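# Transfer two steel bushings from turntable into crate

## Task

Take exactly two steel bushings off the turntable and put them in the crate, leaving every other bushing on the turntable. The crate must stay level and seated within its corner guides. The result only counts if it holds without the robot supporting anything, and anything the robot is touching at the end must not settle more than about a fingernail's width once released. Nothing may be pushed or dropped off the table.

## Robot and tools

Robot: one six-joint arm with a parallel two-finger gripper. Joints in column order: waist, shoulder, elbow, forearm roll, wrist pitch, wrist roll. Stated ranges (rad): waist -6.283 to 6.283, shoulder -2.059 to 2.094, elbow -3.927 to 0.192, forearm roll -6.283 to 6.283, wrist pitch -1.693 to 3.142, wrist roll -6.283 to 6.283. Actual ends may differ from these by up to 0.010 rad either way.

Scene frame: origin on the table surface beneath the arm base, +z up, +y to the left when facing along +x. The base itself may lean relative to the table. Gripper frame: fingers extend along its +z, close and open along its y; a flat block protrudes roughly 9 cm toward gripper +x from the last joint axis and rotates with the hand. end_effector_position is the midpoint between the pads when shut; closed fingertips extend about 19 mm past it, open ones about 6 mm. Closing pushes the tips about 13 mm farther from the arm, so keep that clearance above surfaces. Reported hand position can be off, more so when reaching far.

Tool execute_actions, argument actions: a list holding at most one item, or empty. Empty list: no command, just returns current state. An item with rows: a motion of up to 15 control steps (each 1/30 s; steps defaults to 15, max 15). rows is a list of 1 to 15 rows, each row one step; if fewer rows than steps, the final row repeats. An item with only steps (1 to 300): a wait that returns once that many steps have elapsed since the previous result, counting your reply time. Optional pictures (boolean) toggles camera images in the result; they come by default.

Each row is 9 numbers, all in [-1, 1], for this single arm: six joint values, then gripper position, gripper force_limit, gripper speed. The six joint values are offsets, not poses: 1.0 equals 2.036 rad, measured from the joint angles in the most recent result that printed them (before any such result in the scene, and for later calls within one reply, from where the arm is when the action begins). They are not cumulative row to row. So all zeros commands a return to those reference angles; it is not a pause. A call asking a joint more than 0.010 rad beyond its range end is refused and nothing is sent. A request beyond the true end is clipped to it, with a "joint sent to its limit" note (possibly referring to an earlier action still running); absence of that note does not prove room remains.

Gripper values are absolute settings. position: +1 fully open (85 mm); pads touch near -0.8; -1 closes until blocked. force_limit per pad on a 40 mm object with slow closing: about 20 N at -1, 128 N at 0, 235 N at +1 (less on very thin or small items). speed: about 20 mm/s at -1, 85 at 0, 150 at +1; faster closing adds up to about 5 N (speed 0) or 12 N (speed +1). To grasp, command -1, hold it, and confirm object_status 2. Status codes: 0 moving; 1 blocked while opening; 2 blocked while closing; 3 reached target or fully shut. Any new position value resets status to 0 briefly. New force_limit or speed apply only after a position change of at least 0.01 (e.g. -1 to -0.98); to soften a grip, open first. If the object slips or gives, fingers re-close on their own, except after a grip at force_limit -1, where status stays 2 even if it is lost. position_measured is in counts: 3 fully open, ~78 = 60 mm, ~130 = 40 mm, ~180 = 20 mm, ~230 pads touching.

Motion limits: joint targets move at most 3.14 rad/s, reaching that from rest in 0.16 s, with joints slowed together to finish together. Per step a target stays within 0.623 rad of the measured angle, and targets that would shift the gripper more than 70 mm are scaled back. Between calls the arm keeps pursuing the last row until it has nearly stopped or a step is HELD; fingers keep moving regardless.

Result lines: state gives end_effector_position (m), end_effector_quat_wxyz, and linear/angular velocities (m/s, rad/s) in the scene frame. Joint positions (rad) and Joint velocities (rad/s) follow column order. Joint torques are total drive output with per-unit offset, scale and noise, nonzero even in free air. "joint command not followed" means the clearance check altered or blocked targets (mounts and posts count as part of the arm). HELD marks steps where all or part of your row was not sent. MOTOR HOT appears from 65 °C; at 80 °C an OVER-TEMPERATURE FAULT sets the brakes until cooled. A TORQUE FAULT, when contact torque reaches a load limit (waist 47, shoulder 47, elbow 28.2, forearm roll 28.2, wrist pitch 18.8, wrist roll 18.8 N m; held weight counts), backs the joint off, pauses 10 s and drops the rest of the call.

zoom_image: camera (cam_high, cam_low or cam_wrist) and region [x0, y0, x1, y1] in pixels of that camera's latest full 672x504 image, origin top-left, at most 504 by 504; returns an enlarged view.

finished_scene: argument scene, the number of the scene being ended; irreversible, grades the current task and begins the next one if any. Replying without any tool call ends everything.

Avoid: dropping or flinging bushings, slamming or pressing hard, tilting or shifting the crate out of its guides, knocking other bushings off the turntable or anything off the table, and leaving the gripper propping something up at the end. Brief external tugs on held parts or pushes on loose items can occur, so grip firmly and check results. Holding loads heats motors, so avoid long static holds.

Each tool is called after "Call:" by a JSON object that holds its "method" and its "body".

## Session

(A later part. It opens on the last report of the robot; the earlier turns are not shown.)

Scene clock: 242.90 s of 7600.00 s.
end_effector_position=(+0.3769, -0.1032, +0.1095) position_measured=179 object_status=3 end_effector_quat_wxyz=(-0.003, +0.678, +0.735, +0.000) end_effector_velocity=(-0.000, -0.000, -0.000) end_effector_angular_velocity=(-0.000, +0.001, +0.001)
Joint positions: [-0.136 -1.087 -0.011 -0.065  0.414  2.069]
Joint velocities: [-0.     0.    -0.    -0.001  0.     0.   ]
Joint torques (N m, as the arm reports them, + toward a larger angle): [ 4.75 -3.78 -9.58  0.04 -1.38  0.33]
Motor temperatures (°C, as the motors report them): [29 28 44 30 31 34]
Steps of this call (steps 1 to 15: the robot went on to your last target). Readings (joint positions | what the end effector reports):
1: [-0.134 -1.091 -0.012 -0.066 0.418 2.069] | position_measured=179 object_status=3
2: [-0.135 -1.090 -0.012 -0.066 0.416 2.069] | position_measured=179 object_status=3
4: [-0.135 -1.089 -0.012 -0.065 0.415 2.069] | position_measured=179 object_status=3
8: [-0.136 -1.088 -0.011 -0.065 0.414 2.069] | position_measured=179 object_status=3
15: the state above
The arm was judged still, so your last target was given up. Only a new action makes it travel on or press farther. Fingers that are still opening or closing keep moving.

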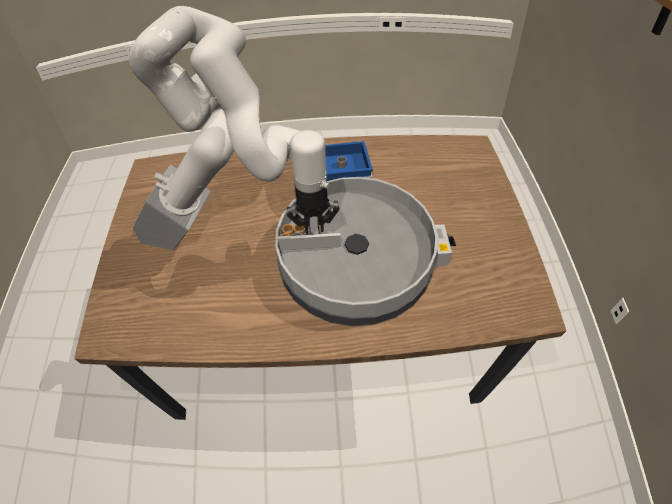

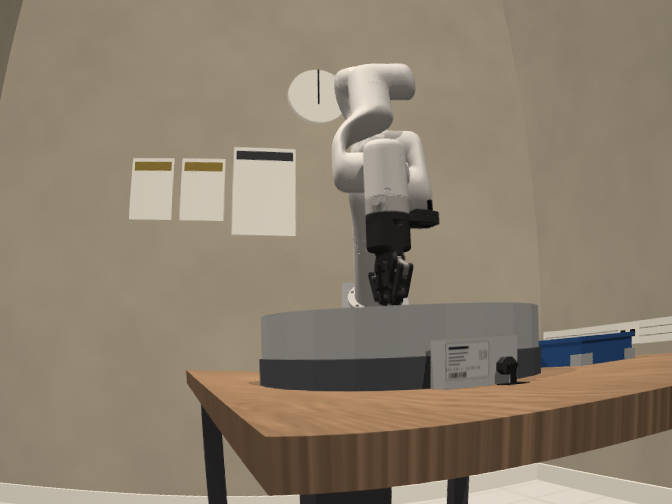

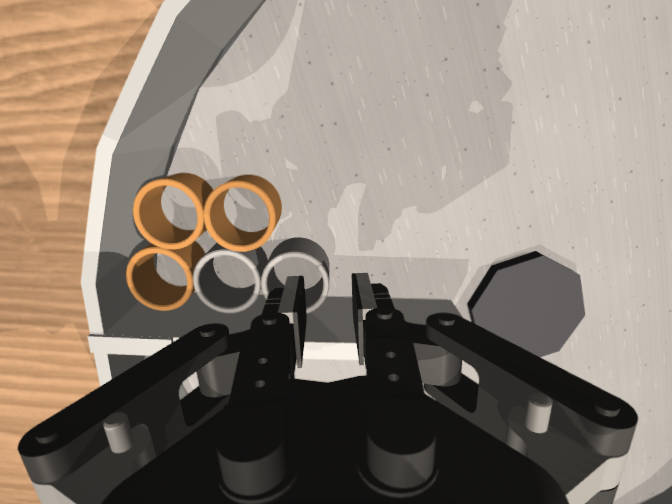

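Call:
{"method": "execute_actions", "body": {"actions": [{"rows":[[-0.002,0.044,0,-0.002,-0.044,0,-0.4,-0.5,-0.3]]}]}}

Call:
{"method": "zoom_image", "body": {"camera": "cam_wrist", "region": [210, 220, 410, 380]}}

Scene clock: 247.40 s of 7600.00 s.
end_effector_position=(+0.3765, -0.1026, +0.0966) position_measured=179 object_status=3 end_effector_quat_wxyz=(-0.003, +0.677, +0.736, +0.001) end_effector_velocity=(-0.001, +0.000, -0.002) end_effector_angular_velocity=(+0.001, +0.001, -0.000)
Joint positions: [-0.14  -0.999 -0.011 -0.069  0.325  2.069]
Joint velocities: [-0.     0.009  0.001  0.001 -0.009 -0.   ]
Joint torques (N m, as the arm reports them, + toward a larger angle): [ 4.58 -4.63 -8.42 -0.12 -1.36  0.38]
Motor temperatures (°C, as the motors report them): [29 28 43 30 31 34]
Steps of this call (steps 1 to 120: nothing new was sent; steps 121 to 135: all 15 steps of this action). Readings (joint positions | what the end effector reports):
121: [-0.136 -1.087 -0.011 -0.065 0.414 2.069] | position_measured=179 object_status=3
122: [-0.136 -1.084 -0.011 -0.065 0.409 2.069] | position_measured=179 object_status=3
124: [-0.137 -1.052 -0.012 -0.067 0.377 2.069] | position_measured=179 object_status=3
128: [-0.139 -1.008 -0.010 -0.069 0.336 2.069] | position_measured=179 object_status=3
135: the state above

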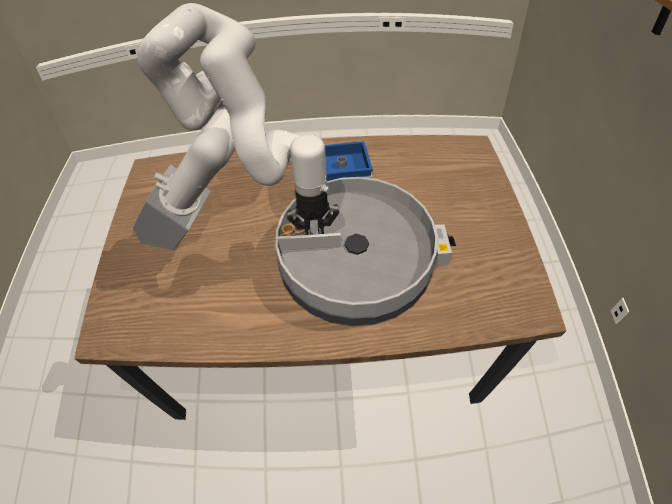

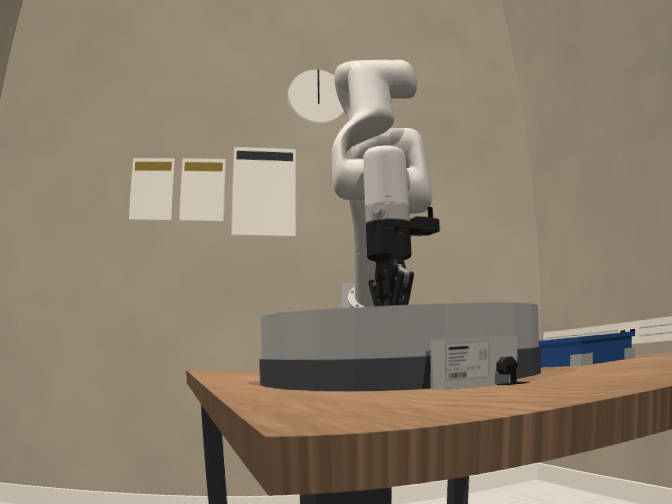

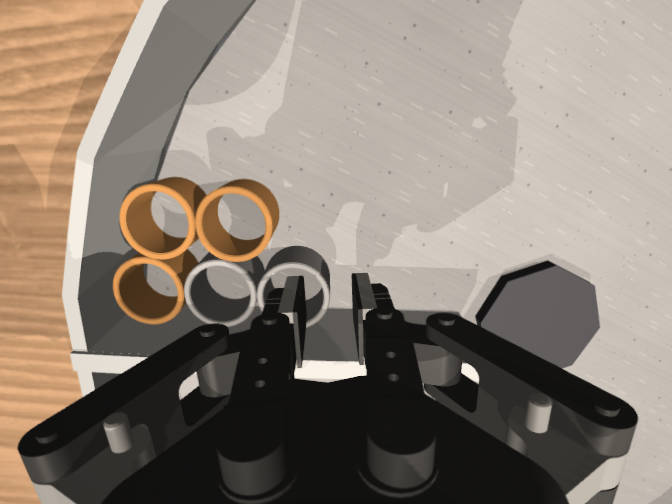

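Region (210, 220, 410, 380) of cam_wrist's 672x504 image, scaled by 2.520, with more detail than that image has; it fills the top 403 rows of this view, and the rest is white.

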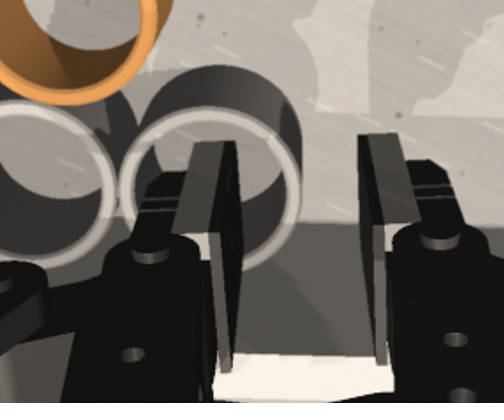

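Well aligned; descend in small steps.

Call:
{"method": "execute_actions", "body": {"actions": [{"rows":[[-0.002,0.025,-0.002,-0.001,-0.023,0,-0.4,-0.5,-0.3]]}]}}

Call:
{"method": "zoom_image", "body": {"camera": "cam_wrist", "region": [210, 220, 410, 380]}}

Scene clock: 253.80 s of 7600.00 s.
end_effector_position=(+0.3768, -0.1030, +0.0900) position_measured=179 object_status=3 end_effector_quat_wxyz=(-0.003, +0.677, +0.736, +0.001) end_effector_velocity=(+0.001, -0.000, -0.000) end_effector_angular_velocity=(-0.001, -0.002, +0.000)
Joint positions: [-0.144 -0.949 -0.015 -0.071  0.279  2.069]
Joint velocities: [-0.     0.003 -0.    -0.001 -0.005  0.   ]
Joint torques (N m, as the arm reports them, + toward a larger angle): [ 4.75 -4.69 -8.   -0.06 -1.34  0.39]
Motor temperatures (°C, as the motors report them): [29 27 42 30 31 34]
Steps of this call (steps 1 to 15: the robot went on to your last target; steps 16 to 177: nothing new was sent; steps 178 to 192: all 15 steps of this action). Readings (joint positions | what the end effector reports):
178: [-0.140 -0.998 -0.011 -0.069 0.324 2.069] | position_measured=179 object_status=3
179: [-0.140 -0.994 -0.011 -0.069 0.320 2.069] | position_measured=179 object_status=3
181: [-0.142 -0.973 -0.013 -0.070 0.301 2.069] | position_measured=179 object_status=3
185: [-0.144 -0.953 -0.014 -0.071 0.284 2.069] | position_measured=179 object_status=3
192: the state above

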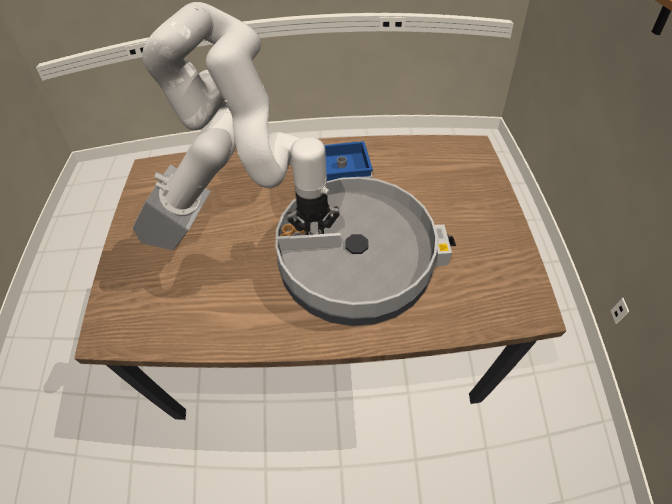

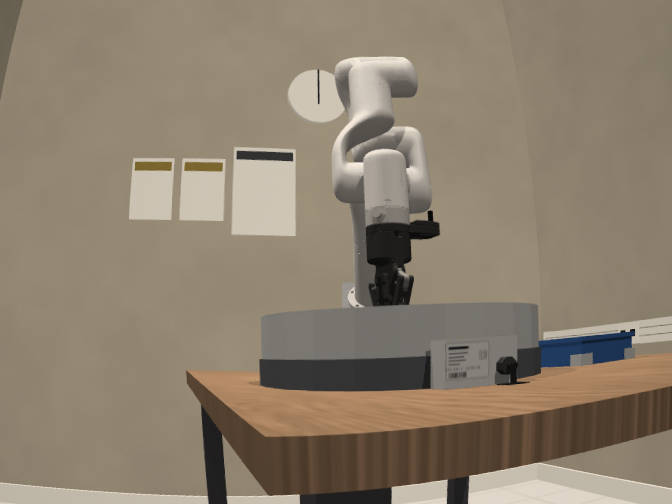

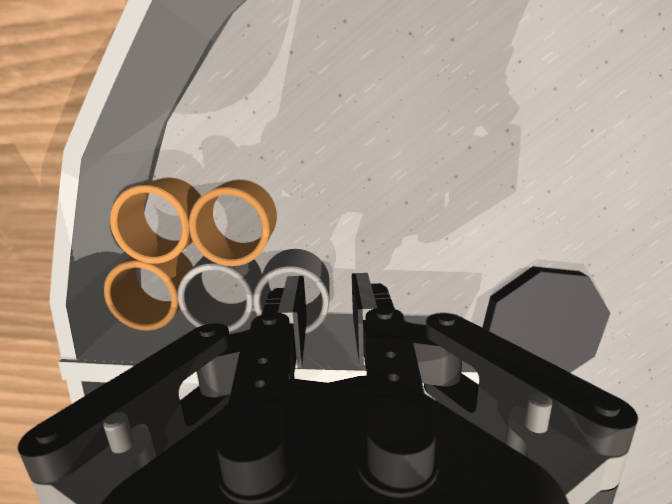

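Region (210, 220, 410, 380) of cam_wrist's 672x504 image, scaled by 2.520, with more detail than that image has; it fills the top 403 rows of this view, and the rest is white.

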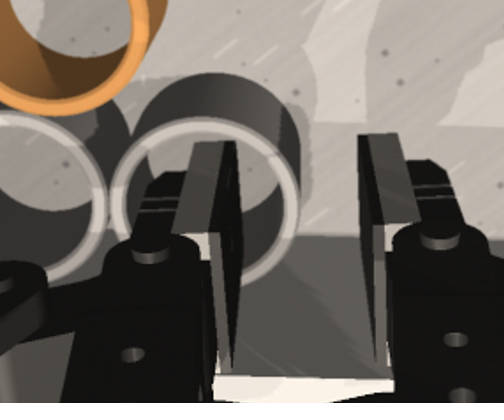

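Call:
{"method": "execute_actions", "body": {"actions": [{"rows":[[-0.001,0.022,-0.0015,-0.002,-0.0205,0,-0.4,-0.5,-0.3]]}]}}

Scene clock: 260.60 s of 7600.00 s.
end_effector_position=(+0.3768, -0.1027, +0.0840) position_measured=179 object_status=3 end_effector_quat_wxyz=(-0.004, +0.676, +0.737, +0.002) end_effector_velocity=(+0.000, +0.000, -0.000) end_effector_angular_velocity=(-0.000, -0.001, +0.001)
Joint positions: [-0.146 -0.904 -0.018 -0.075  0.238  2.069]
Joint velocities: [-0.     0.003  0.001 -0.001 -0.005 -0.   ]
Joint torques (N m, as the arm reports them, + toward a larger angle): [ 4.5  -5.01 -7.5  -0.02 -1.42  0.31]
Motor temperatures (°C, as the motors report them): [29 27 41 30 31 34]
Steps of this call (steps 1 to 15: the robot went on to your last target; steps 16 to 189: nothing new was sent; steps 190 to 204: all 15 steps of this action). Readings (joint positions | what the end effector reports):
190: [-0.144 -0.948 -0.015 -0.071 0.278 2.069] | position_measured=179 object_status=3
191: [-0.144 -0.944 -0.015 -0.072 0.274 2.069] | position_measured=179 object_status=3
193: [-0.145 -0.925 -0.017 -0.073 0.257 2.069] | position_measured=179 object_status=3
197: [-0.146 -0.908 -0.017 -0.075 0.242 2.069] | position_measured=179 object_status=3
204: the state above

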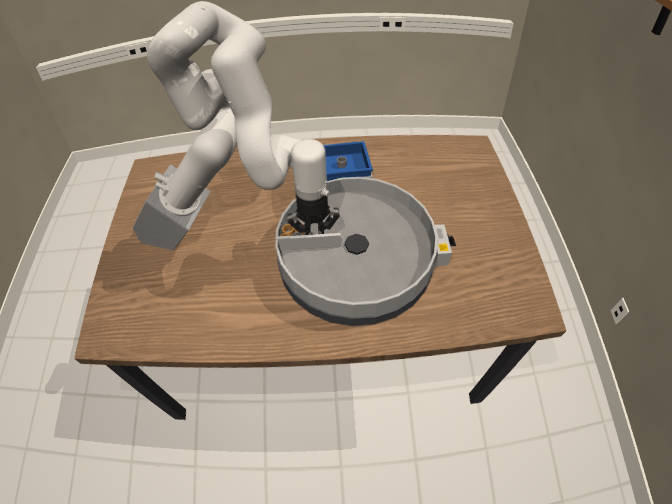

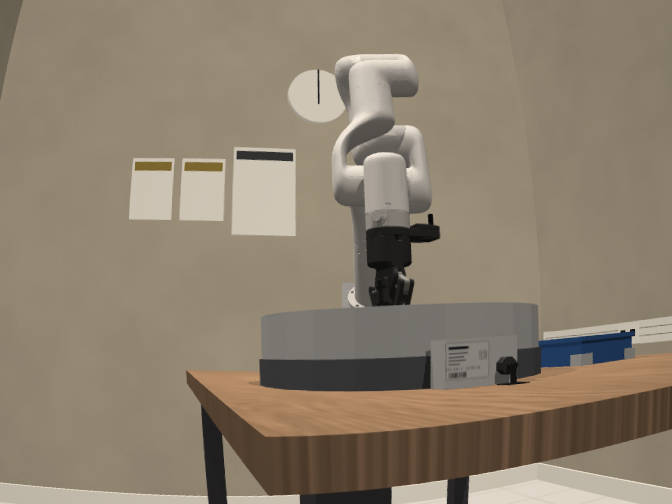

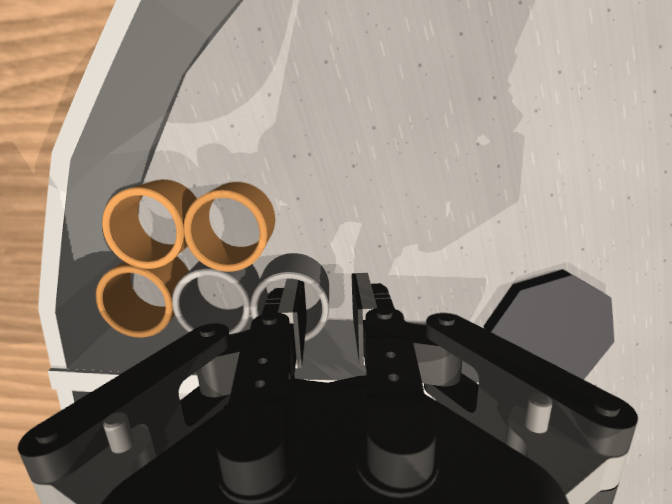

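Inside.

Call:
{"method": "execute_actions", "body": {"actions": [{"rows":[[-0.001,0.022,-0.002,-0.002,-0.02,0,-0.4,-0.5,-0.3]],"steps":12}], "pictures": false}}

Call:
{"method": "execute_actions", "body": {"actions": [{"rows":[[0,0,0,0,0,0,-1,-0.5,-0.5]]}], "pictures": false}}

Call:
{"method": "execute_actions", "body": {"actions": [{"steps":8}], "pictures": false}}

Call:
{"method": "execute_actions", "body": {"actions": [{"rows":[[0.04,-0.29,-0.03,-0.01,0.32,-0.05,-1,-0.5,-0.5]]}], "pictures": false}}

Call:
{"method": "execute_actions", "body": {"actions": [{"steps":15}]}}

Scene clock: 270.80 s of 7600.00 s.
end_effector_position=(+0.3769, -0.1024, +0.0782) position_measured=179 object_status=3 end_effector_quat_wxyz=(-0.004, +0.674, +0.738, +0.002) end_effector_velocity=(-0.000, +0.000, -0.002) end_effector_angular_velocity=(+0.001, -0.000, -0.000)
Joint positions: [-0.148 -0.86  -0.022 -0.079  0.198  2.069]
Joint velocities: [-0.    0.01  0.    0.   -0.01 -0.  ]
Joint torques (N m, as the arm reports them, + toward a larger angle): [ 4.61 -5.48 -6.82 -0.11 -1.25  0.31]
Motor temperatures (°C, as the motors report them): [29 27 40 30 31 34]
Steps of this call (steps 1 to 15: the robot went on to your last target; steps 16 to 294: nothing new was sent; steps 295 to 306: all 12 steps of this action). Readings (joint positions | what the end effector reports):
295: [-0.146 -0.904 -0.018 -0.075 0.237 2.069] | position_measured=179 object_status=3
296: [-0.146 -0.900 -0.018 -0.076 0.233 2.069] | position_measured=179 object_status=3
298: [-0.147 -0.881 -0.021 -0.077 0.216 2.069] | position_measured=179 object_status=3
302: [-0.148 -0.863 -0.021 -0.079 0.201 2.069] | position_measured=179 object_status=3
306: the state above

Scene clock: 271.30 s of 7600.00 s.
end_effector_position=(+0.3770, -0.1024, +0.0783) position_measured=212 object_status=0 end_effector_quat_wxyz=(-0.004, +0.675, +0.738, +0.002) end_effector_velocity=(+0.000, -0.000, +0.000) end_effector_angular_velocity=(-0.000, -0.001, +0.001)
Joint positions: [-0.148 -0.861 -0.022 -0.079  0.198  2.069]
Joint velocities: [-0.    -0.     0.    -0.001 -0.001  0.   ]
Joint torques (N m, as the arm reports them, + toward a larger angle): [ 4.78 -5.24 -6.59 -0.03 -1.25  0.4 ]
Motor temperatures (°C, as the motors report them): [29 27 39 30 31 34]
Steps of this call (steps 1 to 15: all 15 steps of this action). Readings (joint positions | what the end effector reports):
1: [-0.148 -0.860 -0.022 -0.079 0.197 2.069] | position_measured=179 object_status=0
2: [-0.148 -0.860 -0.022 -0.079 0.197 2.069] | position_measured=180 object_status=0
4: [-0.148 -0.860 -0.022 -0.079 0.198 2.069] | position_measured=186 object_status=0
8: [-0.148 -0.860 -0.022 -0.079 0.198 2.069] | position_measured=203 object_status=0
15: the state above

Scene clock: 271.57 s of 7600.00 s.
end_effector_position=(+0.3770, -0.1024, +0.0782) position_measured=212 object_status=2 end_effector_quat_wxyz=(-0.004, +0.675, +0.738, +0.002) end_effector_velocity=(-0.000, +0.000, -0.000) end_effector_angular_velocity=(+0.000, +0.000, +0.000)
Joint positions: [-0.148 -0.86  -0.022 -0.079  0.198  2.069]
Joint velocities: [ 0.  0.  0. -0.  0. -0.]
Joint torques (N m, as the arm reports them, + toward a larger angle): [ 5.09 -5.13 -6.52 -0.11 -1.3   0.33]
Motor temperatures (°C, as the motors report them): [29 27 39 30 31 34]
Steps of this call (steps 1 to 8: the robot went on to your last target). Readings (joint positions | what the end effector reports):
1: [-0.148 -0.861 -0.022 -0.079 0.198 2.069] | position_measured=212 object_status=2
2: [-0.148 -0.861 -0.022 -0.079 0.198 2.069] | position_measured=212 object_status=2
4: [-0.148 -0.861 -0.022 -0.079 0.198 2.069] | position_measured=212 object_status=2
8: the state above

Scene clock: 272.07 s of 7600.00 s.
end_effector_position=(+0.3859, -0.0993, +0.1792) position_measured=212 object_status=2 end_effector_quat_wxyz=(+0.002, +0.619, +0.785, +0.001) end_effector_velocity=(-0.044, +0.009, +0.045) end_effector_angular_velocity=(+0.010, +0.084, +0.083)
Joint positions: [-0.071 -1.421 -0.081 -0.099  0.812  1.973]
Joint velocities: [ 0.046 -0.329 -0.004 -0.012  0.421 -0.064]
Joint torques (N m, as the arm reports them, + toward a larger angle): [  3.4    1.8  -12.3   -0.14  -1.84   0.45]
Motor temperatures (°C, as the motors report them): [29 27 39 30 31 34]
Steps of this call (steps 1 to 15: all 15 steps of this action). Readings (joint positions | what the end effector reports):
1: [-0.148 -0.861 -0.022 -0.079 0.198 2.069] | position_measured=212 object_status=2
2: [-0.147 -0.864 -0.022 -0.079 0.203 2.068] | position_measured=212 object_status=2
4: [-0.142 -0.902 -0.024 -0.081 0.246 2.061] | position_measured=212 object_status=2
8: [-0.111 -1.127 -0.051 -0.089 0.487 2.023] | position_measured=212 object_status=2
15: the state above

Scene clock: 272.57 s of 7600.00 s.
end_effector_position=(+0.3828, -0.0987, +0.1838) position_measured=212 object_status=2 end_effector_quat_wxyz=(-0.000, +0.616, +0.788, -0.000) end_effector_velocity=(+0.000, -0.000, +0.001) end_effector_angular_velocity=(-0.001, -0.003, +0.001)
Joint positions: [-0.067 -1.45  -0.083 -0.1    0.849  1.967]
Joint velocities: [ 0.001 -0.005 -0.001 -0.001  0.002 -0.   ]
Joint torques (N m, as the arm reports them, + toward a larger angle): [  4.28  -1.26 -13.43  -0.14  -1.39   0.3 ]
Motor temperatures (°C, as the motors report them): [29 27 40 30 31 34]
Steps of this call (steps 1 to 15: the robot went on to your last target). Readings (joint positions | what the end effector reports):
1: [-0.069 -1.430 -0.081 -0.099 0.824 1.971] | position_measured=212 object_status=2
2: [-0.069 -1.436 -0.081 -0.099 0.832 1.970] | position_measured=212 object_status=2
4: [-0.068 -1.443 -0.081 -0.099 0.841 1.968] | position_measured=212 object_status=2
8: [-0.067 -1.448 -0.082 -0.100 0.847 1.967] | position_measured=212 object_status=2
15: the state above

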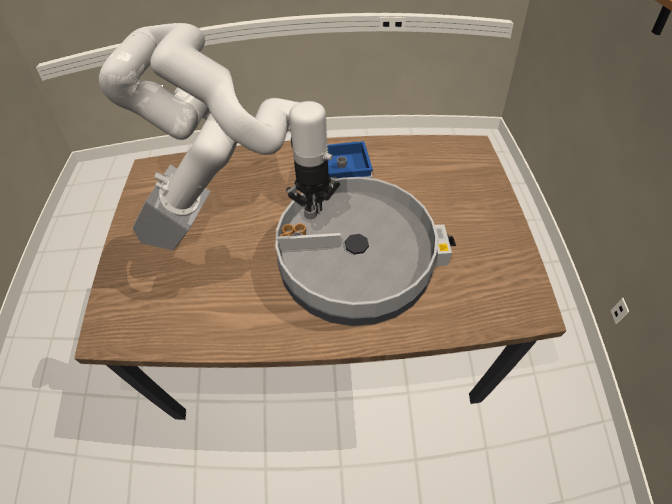

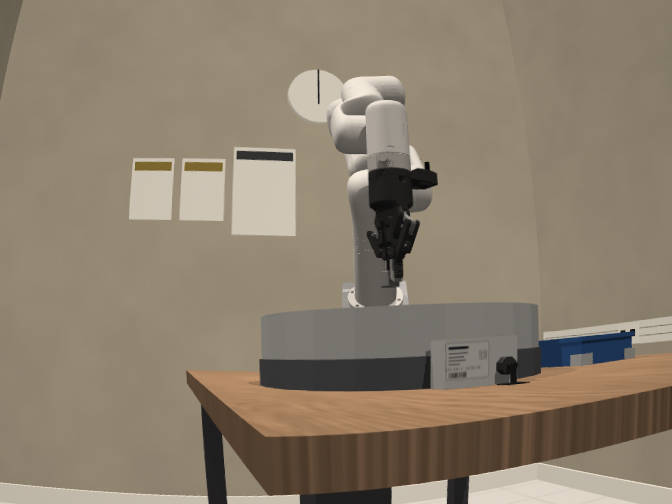

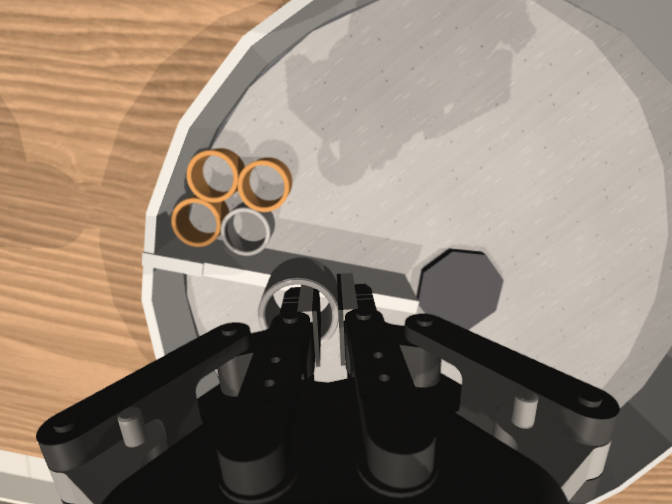

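Call:
{"method": "execute_actions", "body": {"actions": [{"rows":[[0.298,0.241,-0.146,-0.226,0.025,-0.278,-1,-0.5,-0.5]]}], "pictures": false}}

Call:
{"method": "execute_actions", "body": {"actions": [{"steps":12}], "pictures": false}}

Call:
{"method": "execute_actions", "body": {"actions": [{"rows":[[0.182,0.204,-0.081,-0.115,0,-0.27,-1,-0.5,-0.5]]}], "pictures": false}}

Call:
{"method": "execute_actions", "body": {"actions": [{"steps":12}], "pictures": false}}

Call:
{"method": "execute_actions", "body": {"actions": [{"rows":[[-0.041,0.156,-0.0545,-0.075,-0.09,-0.17,-1,-0.5,-0.5]]}], "pictures": false}}

Call:
{"method": "execute_actions", "body": {"actions": [{"steps":15}]}}

Scene clock: 290.07 s of 7600.00 s.
end_effector_position=(+0.4437, +0.0141, +0.1933) position_measured=212 object_status=2 end_effector_quat_wxyz=(-0.020, +0.024, +1.000, -0.000) end_effector_velocity=(+0.058, +0.144, +0.014) end_effector_angular_velocity=(+0.029, -0.089, +1.305)
Joint positions: [ 0.493 -0.997 -0.357 -0.522  0.895  1.447]
Joint velocities: [ 0.556  0.451 -0.265 -0.423  0.05  -0.526]
Joint torques (N m, as the arm reports them, + toward a larger angle): [ -1.76 -10.62 -10.56   0.68  -0.68   0.89]
Motor temperatures (°C, as the motors report them): [29 27 42 30 31 34]
Steps of this call (steps 1 to 15: the robot went on to your last target; steps 16 to 510: nothing new was sent; steps 511 to 525: all 15 steps of this action). Readings (joint positions | what the end effector reports):
511: [-0.066 -1.451 -0.083 -0.100 0.849 1.967] | position_measured=212 object_status=2
512: [-0.063 -1.448 -0.085 -0.103 0.850 1.963] | position_measured=212 object_status=2
514: [-0.022 -1.415 -0.105 -0.135 0.854 1.923] | position_measured=212 object_status=2
518: [0.192 -1.242 -0.211 -0.296 0.870 1.726] | position_measured=212 object_status=2
525: the state above

Scene clock: 290.47 s of 7600.00 s.
end_effector_position=(+0.4489, +0.0257, +0.1949) position_measured=212 object_status=2 end_effector_quat_wxyz=(-0.015, -0.031, +0.999, -0.001) end_effector_velocity=(+0.001, +0.003, +0.000) end_effector_angular_velocity=(+0.002, -0.001, +0.018)
Joint positions: [ 0.539 -0.961 -0.38  -0.559  0.9    1.402]
Joint velocities: [ 0.01   0.009 -0.006 -0.005  0.001 -0.006]
Joint torques (N m, as the arm reports them, + toward a larger angle): [  5.19  -5.83 -11.59  -0.03  -1.22   0.29]
Motor temperatures (°C, as the motors report them): [29 27 42 30 31 34]
Steps of this call (steps 1 to 12: the robot went on to your last target). Readings (joint positions | what the end effector reports):
1: [0.508 -0.985 -0.364 -0.534 0.896 1.433] | position_measured=212 object_status=2
2: [0.518 -0.977 -0.369 -0.542 0.898 1.423] | position_measured=212 object_status=2
4: [0.529 -0.968 -0.374 -0.551 0.899 1.412] | position_measured=212 object_status=2
8: [0.536 -0.963 -0.378 -0.557 0.900 1.404] | position_measured=212 object_status=2
12: the state above

Scene clock: 290.97 s of 7600.00 s.
end_effector_position=(+0.4410, +0.1551, +0.1807) position_measured=212 object_status=2 end_effector_quat_wxyz=(-0.003, -0.520, +0.854, +0.005) end_effector_velocity=(-0.029, +0.118, -0.007) end_effector_angular_velocity=(+0.021, -0.060, +0.908)
Joint positions: [ 0.884 -0.573 -0.532 -0.776  0.899  0.892]
Joint velocities: [ 0.292  0.327 -0.123 -0.19   0.007 -0.45 ]
Joint torques (N m, as the arm reports them, + toward a larger angle): [  5.68 -13.03 -10.84   0.45  -1.18   1.25]
Motor temperatures (°C, as the motors report them): [29 27 42 30 31 34]
Steps of this call (steps 1 to 15: all 15 steps of this action). Readings (joint positions | what the end effector reports):
1: [0.539 -0.960 -0.380 -0.559 0.900 1.401] | position_measured=212 object_status=2
2: [0.542 -0.958 -0.381 -0.561 0.900 1.397] | position_measured=212 object_status=2
4: [0.569 -0.928 -0.394 -0.579 0.900 1.354] | position_measured=212 object_status=2
8: [0.702 -0.777 -0.453 -0.663 0.900 1.159] | position_measured=212 object_status=2
15: the state above

Scene clock: 291.37 s of 7600.00 s.
end_effector_position=(+0.4400, +0.1649, +0.1811) position_measured=212 object_status=2 end_effector_quat_wxyz=(+0.001, -0.552, +0.834, +0.004) end_effector_velocity=(-0.001, +0.002, -0.000) end_effector_angular_velocity=(+0.001, -0.002, +0.015)
Joint positions: [ 0.908 -0.547 -0.544 -0.793  0.9    0.853]
Joint velocities: [ 0.006  0.005 -0.002 -0.004 -0.001 -0.006]
Joint torques (N m, as the arm reports them, + toward a larger angle): [ 10.28  -7.86 -10.02  -0.21  -1.31   0.41]
Motor temperatures (°C, as the motors report them): [29 27 42 30 31 34]
Steps of this call (steps 1 to 12: the robot went on to your last target). Readings (joint positions | what the end effector reports):
1: [0.892 -0.564 -0.535 -0.782 0.900 0.880] | position_measured=212 object_status=2
2: [0.897 -0.558 -0.538 -0.785 0.900 0.871] | position_measured=212 object_status=2
4: [0.903 -0.552 -0.542 -0.789 0.900 0.861] | position_measured=212 object_status=2
8: [0.907 -0.548 -0.544 -0.792 0.900 0.854] | position_measured=212 object_status=2
12: the state above

Scene clock: 291.87 s of 7600.00 s.
end_effector_position=(+0.4493, +0.2060, +0.1118) position_measured=212 object_status=2 end_effector_quat_wxyz=(+0.000, +0.737, -0.676, -0.003) end_effector_velocity=(+0.013, +0.014, -0.007) end_effector_angular_velocity=(+0.027, -0.021, +0.108)
Joint positions: [ 0.827 -0.236 -0.653 -0.942  0.721  0.515]
Joint velocities: [-0.016  0.053 -0.04  -0.038 -0.048 -0.086]
Joint torques (N m, as the arm reports them, + toward a larger angle): [ 14.39 -11.96  -7.85   0.13  -1.25   0.87]
Motor temperatures (°C, as the motors report them): [29 27 42 30 31 34]
Steps of this call (steps 1 to 15: all 15 steps of this action). Readings (joint positions | what the end effector reports):
1: [0.908 -0.546 -0.545 -0.793 0.900 0.852] | position_measured=212 object_status=2
2: [0.908 -0.543 -0.546 -0.795 0.898 0.848] | position_measured=212 object_status=2
4: [0.898 -0.507 -0.561 -0.814 0.875 0.805] | position_measured=212 object_status=2
8: [0.851 -0.327 -0.621 -0.898 0.775 0.616] | position_measured=212 object_status=2
15: the state above

Scene clock: 292.37 s of 7600.00 s.
end_effector_position=(+0.4491, +0.2070, +0.1101) position_measured=212 object_status=2 end_effector_quat_wxyz=(+0.000, +0.741, -0.671, -0.004) end_effector_velocity=(-0.000, -0.000, -0.001) end_effector_angular_velocity=(-0.002, +0.001, +0.002)
Joint positions: [ 0.825 -0.229 -0.655 -0.945  0.717  0.507]
Joint velocities: [-0.     0.001  0.001 -0.001  0.001 -0.001]
Joint torques (N m, as the arm reports them, + toward a larger angle): [ 13.6  -11.91  -8.05  -0.2   -1.39   0.32]
Motor temperatures (°C, as the motors report them): [29 27 42 30 31 34]
Steps of this call (steps 1 to 15: the robot went on to your last target). Readings (joint positions | what the end effector reports):
1: [0.826 -0.235 -0.654 -0.943 0.720 0.512] | position_measured=212 object_status=2
2: [0.826 -0.233 -0.655 -0.944 0.719 0.511] | position_measured=212 object_status=2
4: [0.825 -0.232 -0.655 -0.945 0.718 0.509] | position_measured=212 object_status=2
8: [0.825 -0.230 -0.655 -0.945 0.717 0.507] | position_measured=212 object_status=2
15: the state above
The arm was judged still, so your last target was given up. Only a new action makes it travel on or press farther. Fingers that are still opening or closing keep moving.

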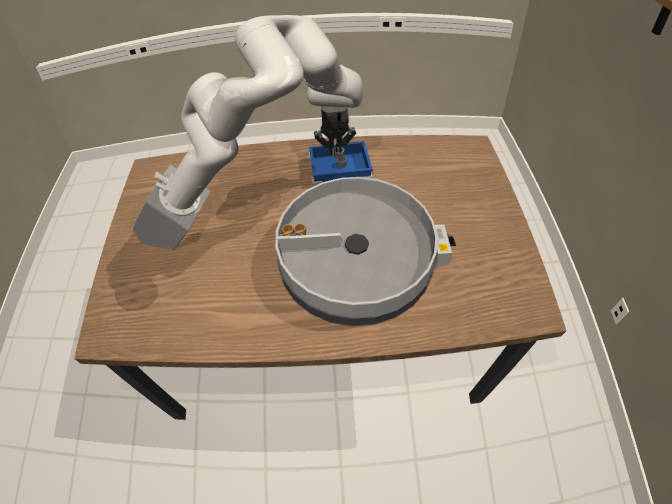

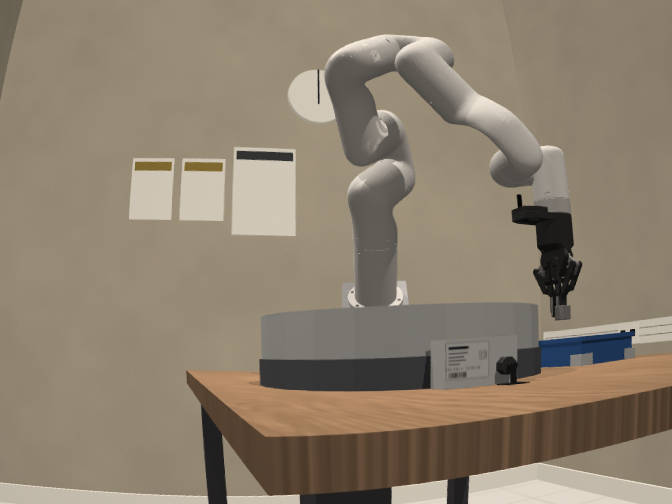

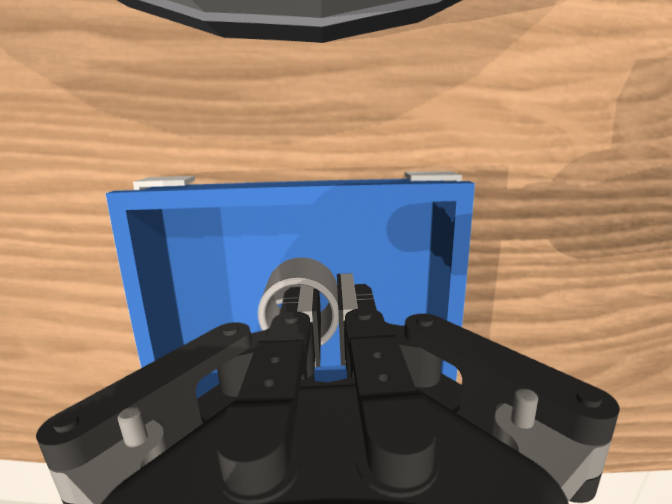

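Call:
{"method": "execute_actions", "body": {"actions": [{"rows":[[-0.05,0.082,-0.022,-0.082,-0.061,0.057,-1,-0.5,-0.5],[-0.05,0.082,-0.022,-0.082,-0.061,0.057,-1,-0.5,-0.5],[-0.05,0.082,-0.022,-0.082,-0.061,0.057,-1,-0.5,-0.5],[-0.05,0.082,-0.022,-0.082,-0.061,0.057,-1,-0.5,-0.5],[-0.05,0.082,-0.022,-0.082,-0.061,0.057,-1,-0.5,-0.5],[-0.05,0.082,-0.022,-0.082,-0.061,0.057,-1,-0.5,-0.5],[-0.05,0.082,-0.022,-0.082,-0.061,0.057,-1,-0.5,-0.5],[-0.05,0.082,-0.022,-0.082,-0.061,0.057,-1,-0.5,-0.5],[-0.0653,0.107,-0.0285,-0.107,-0.08,0.074,-1,-0.5,-0.5]]}], "pictures": false}}

Call:
{"method": "execute_actions", "body": {"actions": [{"steps":15}], "pictures": false}}

Call:
{"method": "execute_actions", "body": {"actions": [{"rows":[[0,0,0,0,0,0,-0.53,-0.5,-0.5]]}]}}

Call:
{"method": "execute_actions", "body": {"actions": [{"rows":[[0.0653,-0.107,0.0285,0.107,0.08,-0.074,-0.53,-0.5,-0.5]]}]}}

Scene clock: 305.27 s of 7600.00 s.
end_effector_position=(+0.4464, +0.2076, +0.0385) position_measured=212 object_status=2 end_effector_quat_wxyz=(+0.001, +0.743, -0.670, -0.003) end_effector_velocity=(-0.012, +0.000, -0.038) end_effector_angular_velocity=(+0.013, +0.017, +0.009)
Joint positions: [ 0.698 -0.02  -0.71  -1.153  0.562  0.65 ]
Joint velocities: [-0.064  0.108 -0.022 -0.112 -0.087  0.078]
Joint torques (N m, as the arm reports them, + toward a larger angle): [ 15.93 -16.26  -6.98   0.41  -1.6    0.16]
Motor temperatures (°C, as the motors report them): [29 27 40 30 31 34]
Steps of this call (steps 1 to 372: nothing new was sent; steps 373 to 387: all 15 steps of this action). Readings (joint positions | what the end effector reports):
373: [0.825 -0.229 -0.655 -0.946 0.717 0.507] | position_measured=212 object_status=2
374: [0.823 -0.226 -0.657 -0.950 0.713 0.510] | position_measured=212 object_status=2
376: [0.799 -0.188 -0.670 -0.991 0.682 0.539] | position_measured=212 object_status=2
380: [0.738 -0.086 -0.689 -1.084 0.615 0.603] | position_measured=212 object_status=2
387: the state above

Scene clock: 305.77 s of 7600.00 s.
end_effector_position=(+0.4465, +0.2080, +0.0357) position_measured=212 object_status=2 end_effector_quat_wxyz=(-0.000, +0.742, -0.670, -0.004) end_effector_velocity=(-0.001, -0.000, -0.001) end_effector_angular_velocity=(-0.001, +0.002, +0.000)
Joint positions: [ 0.692 -0.012 -0.713 -1.163  0.554  0.657]
Joint velocities: [-0.001  0.001  0.001 -0.    -0.     0.   ]
Joint torques (N m, as the arm reports them, + toward a larger angle): [ 14.87 -13.95  -5.83  -0.19  -1.4    0.36]
Motor temperatures (°C, as the motors report them): [29 27 40 30 31 34]
Steps of this call (steps 1 to 15: the robot went on to your last target). Readings (joint positions | what the end effector reports):
1: [0.696 -0.018 -0.711 -1.156 0.559 0.653] | position_measured=212 object_status=2
2: [0.695 -0.016 -0.712 -1.158 0.558 0.654] | position_measured=212 object_status=2
4: [0.694 -0.014 -0.713 -1.161 0.556 0.656] | position_measured=212 object_status=2
8: [0.693 -0.013 -0.713 -1.163 0.554 0.657] | position_measured=212 object_status=2
15: the state above
The arm was judged still, so your last target was given up. Only a new action makes it travel on or press farther. Fingers that are still opening or closing keep moving.

Scene clock: 306.27 s of 7600.00 s.
end_effector_position=(+0.4465, +0.2080, +0.0358) position_measured=196 object_status=0 end_effector_quat_wxyz=(-0.000, +0.742, -0.670, -0.004) end_effector_velocity=(+0.000, -0.000, -0.000) end_effector_angular_velocity=(-0.000, -0.001, +0.002)
Joint positions: [ 0.692 -0.012 -0.713 -1.163  0.554  0.657]
Joint velocities: [-0.     0.    -0.    -0.002  0.    -0.   ]
Joint torques (N m, as the arm reports them, + toward a larger angle): [ 14.5  -13.55  -5.8   -0.16  -1.31   0.24]
Motor temperatures (°C, as the motors report them): [29 27 40 30 31 34]
Steps of this call (steps 1 to 15: all 15 steps of this action). Readings (joint positions | what the end effector reports):
1: [0.692 -0.012 -0.713 -1.163 0.554 0.657] | position_measured=212 object_status=0
2: [0.692 -0.012 -0.713 -1.163 0.554 0.657] | position_measured=212 object_status=0
4: [0.692 -0.012 -0.713 -1.163 0.554 0.657] | position_measured=206 object_status=0
8: [0.692 -0.012 -0.713 -1.163 0.554 0.657] | position_measured=197 object_status=0
15: the state above

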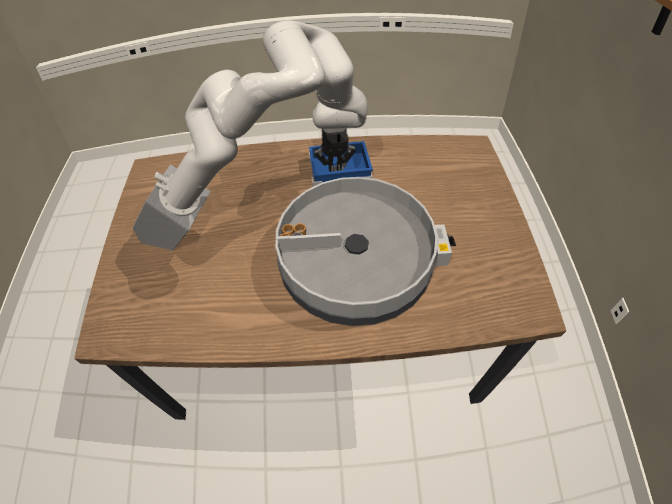

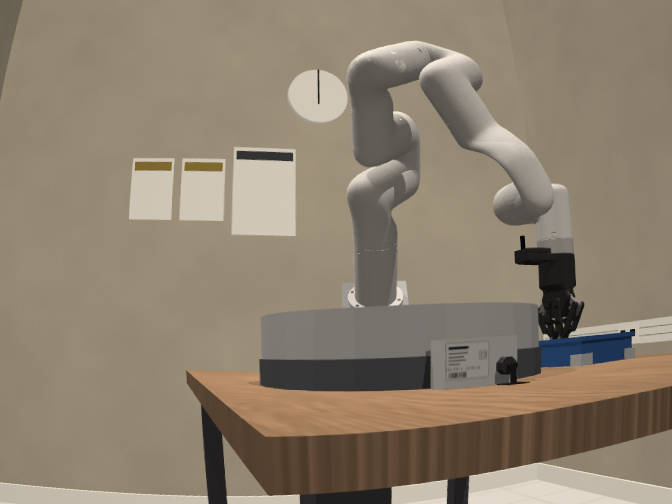

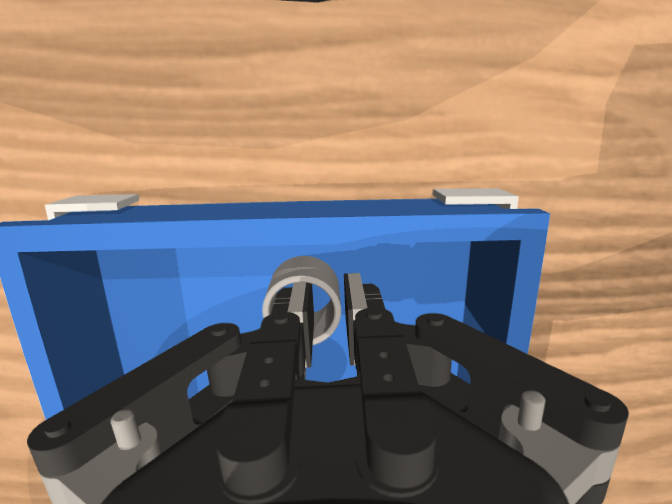

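Scene clock: 306.77 s of 7600.00 s.
end_effector_position=(+0.4487, +0.2068, +0.1087) position_measured=196 object_status=3 end_effector_quat_wxyz=(+0.001, +0.741, -0.671, -0.004) end_effector_velocity=(-0.002, -0.001, +0.009) end_effector_angular_velocity=(-0.001, +0.009, -0.000)
Joint positions: [ 0.823 -0.226 -0.655 -0.949  0.715  0.509]
Joint velocities: [ 0.017 -0.027  0.005  0.035  0.027 -0.025]
Joint torques (N m, as the arm reports them, + toward a larger angle): [ 13.4  -11.34  -8.08  -0.28  -1.3    0.56]
Motor temperatures (°C, as the motors report them): [29 27 40 30 31 34]
Steps of this call (steps 1 to 15: all 15 steps of this action). Readings (joint positions | what the end effector reports):
1: [0.692 -0.012 -0.713 -1.163 0.554 0.657] | position_measured=196 object_status=3
2: [0.694 -0.015 -0.712 -1.159 0.558 0.654] | position_measured=196 object_status=3
4: [0.718 -0.053 -0.698 -1.117 0.590 0.625] | position_measured=196 object_status=3
8: [0.800 -0.190 -0.671 -0.990 0.682 0.538] | position_measured=196 object_status=3
15: the state above

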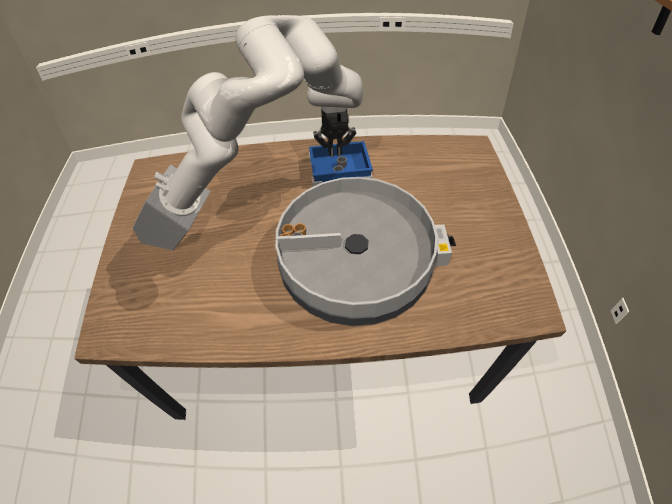

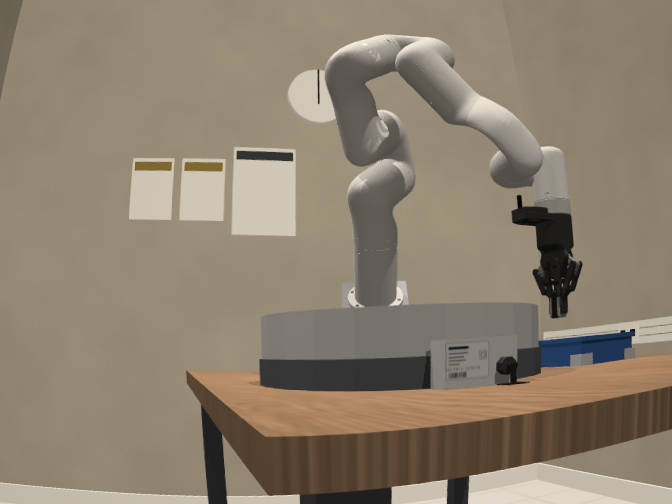

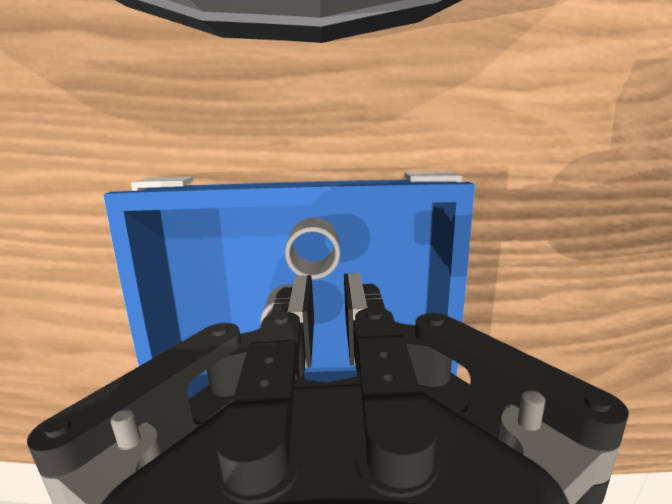

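Call:
{"method": "finished_scene", "body": {"scene": 1}}

The scene is finished: the task was done.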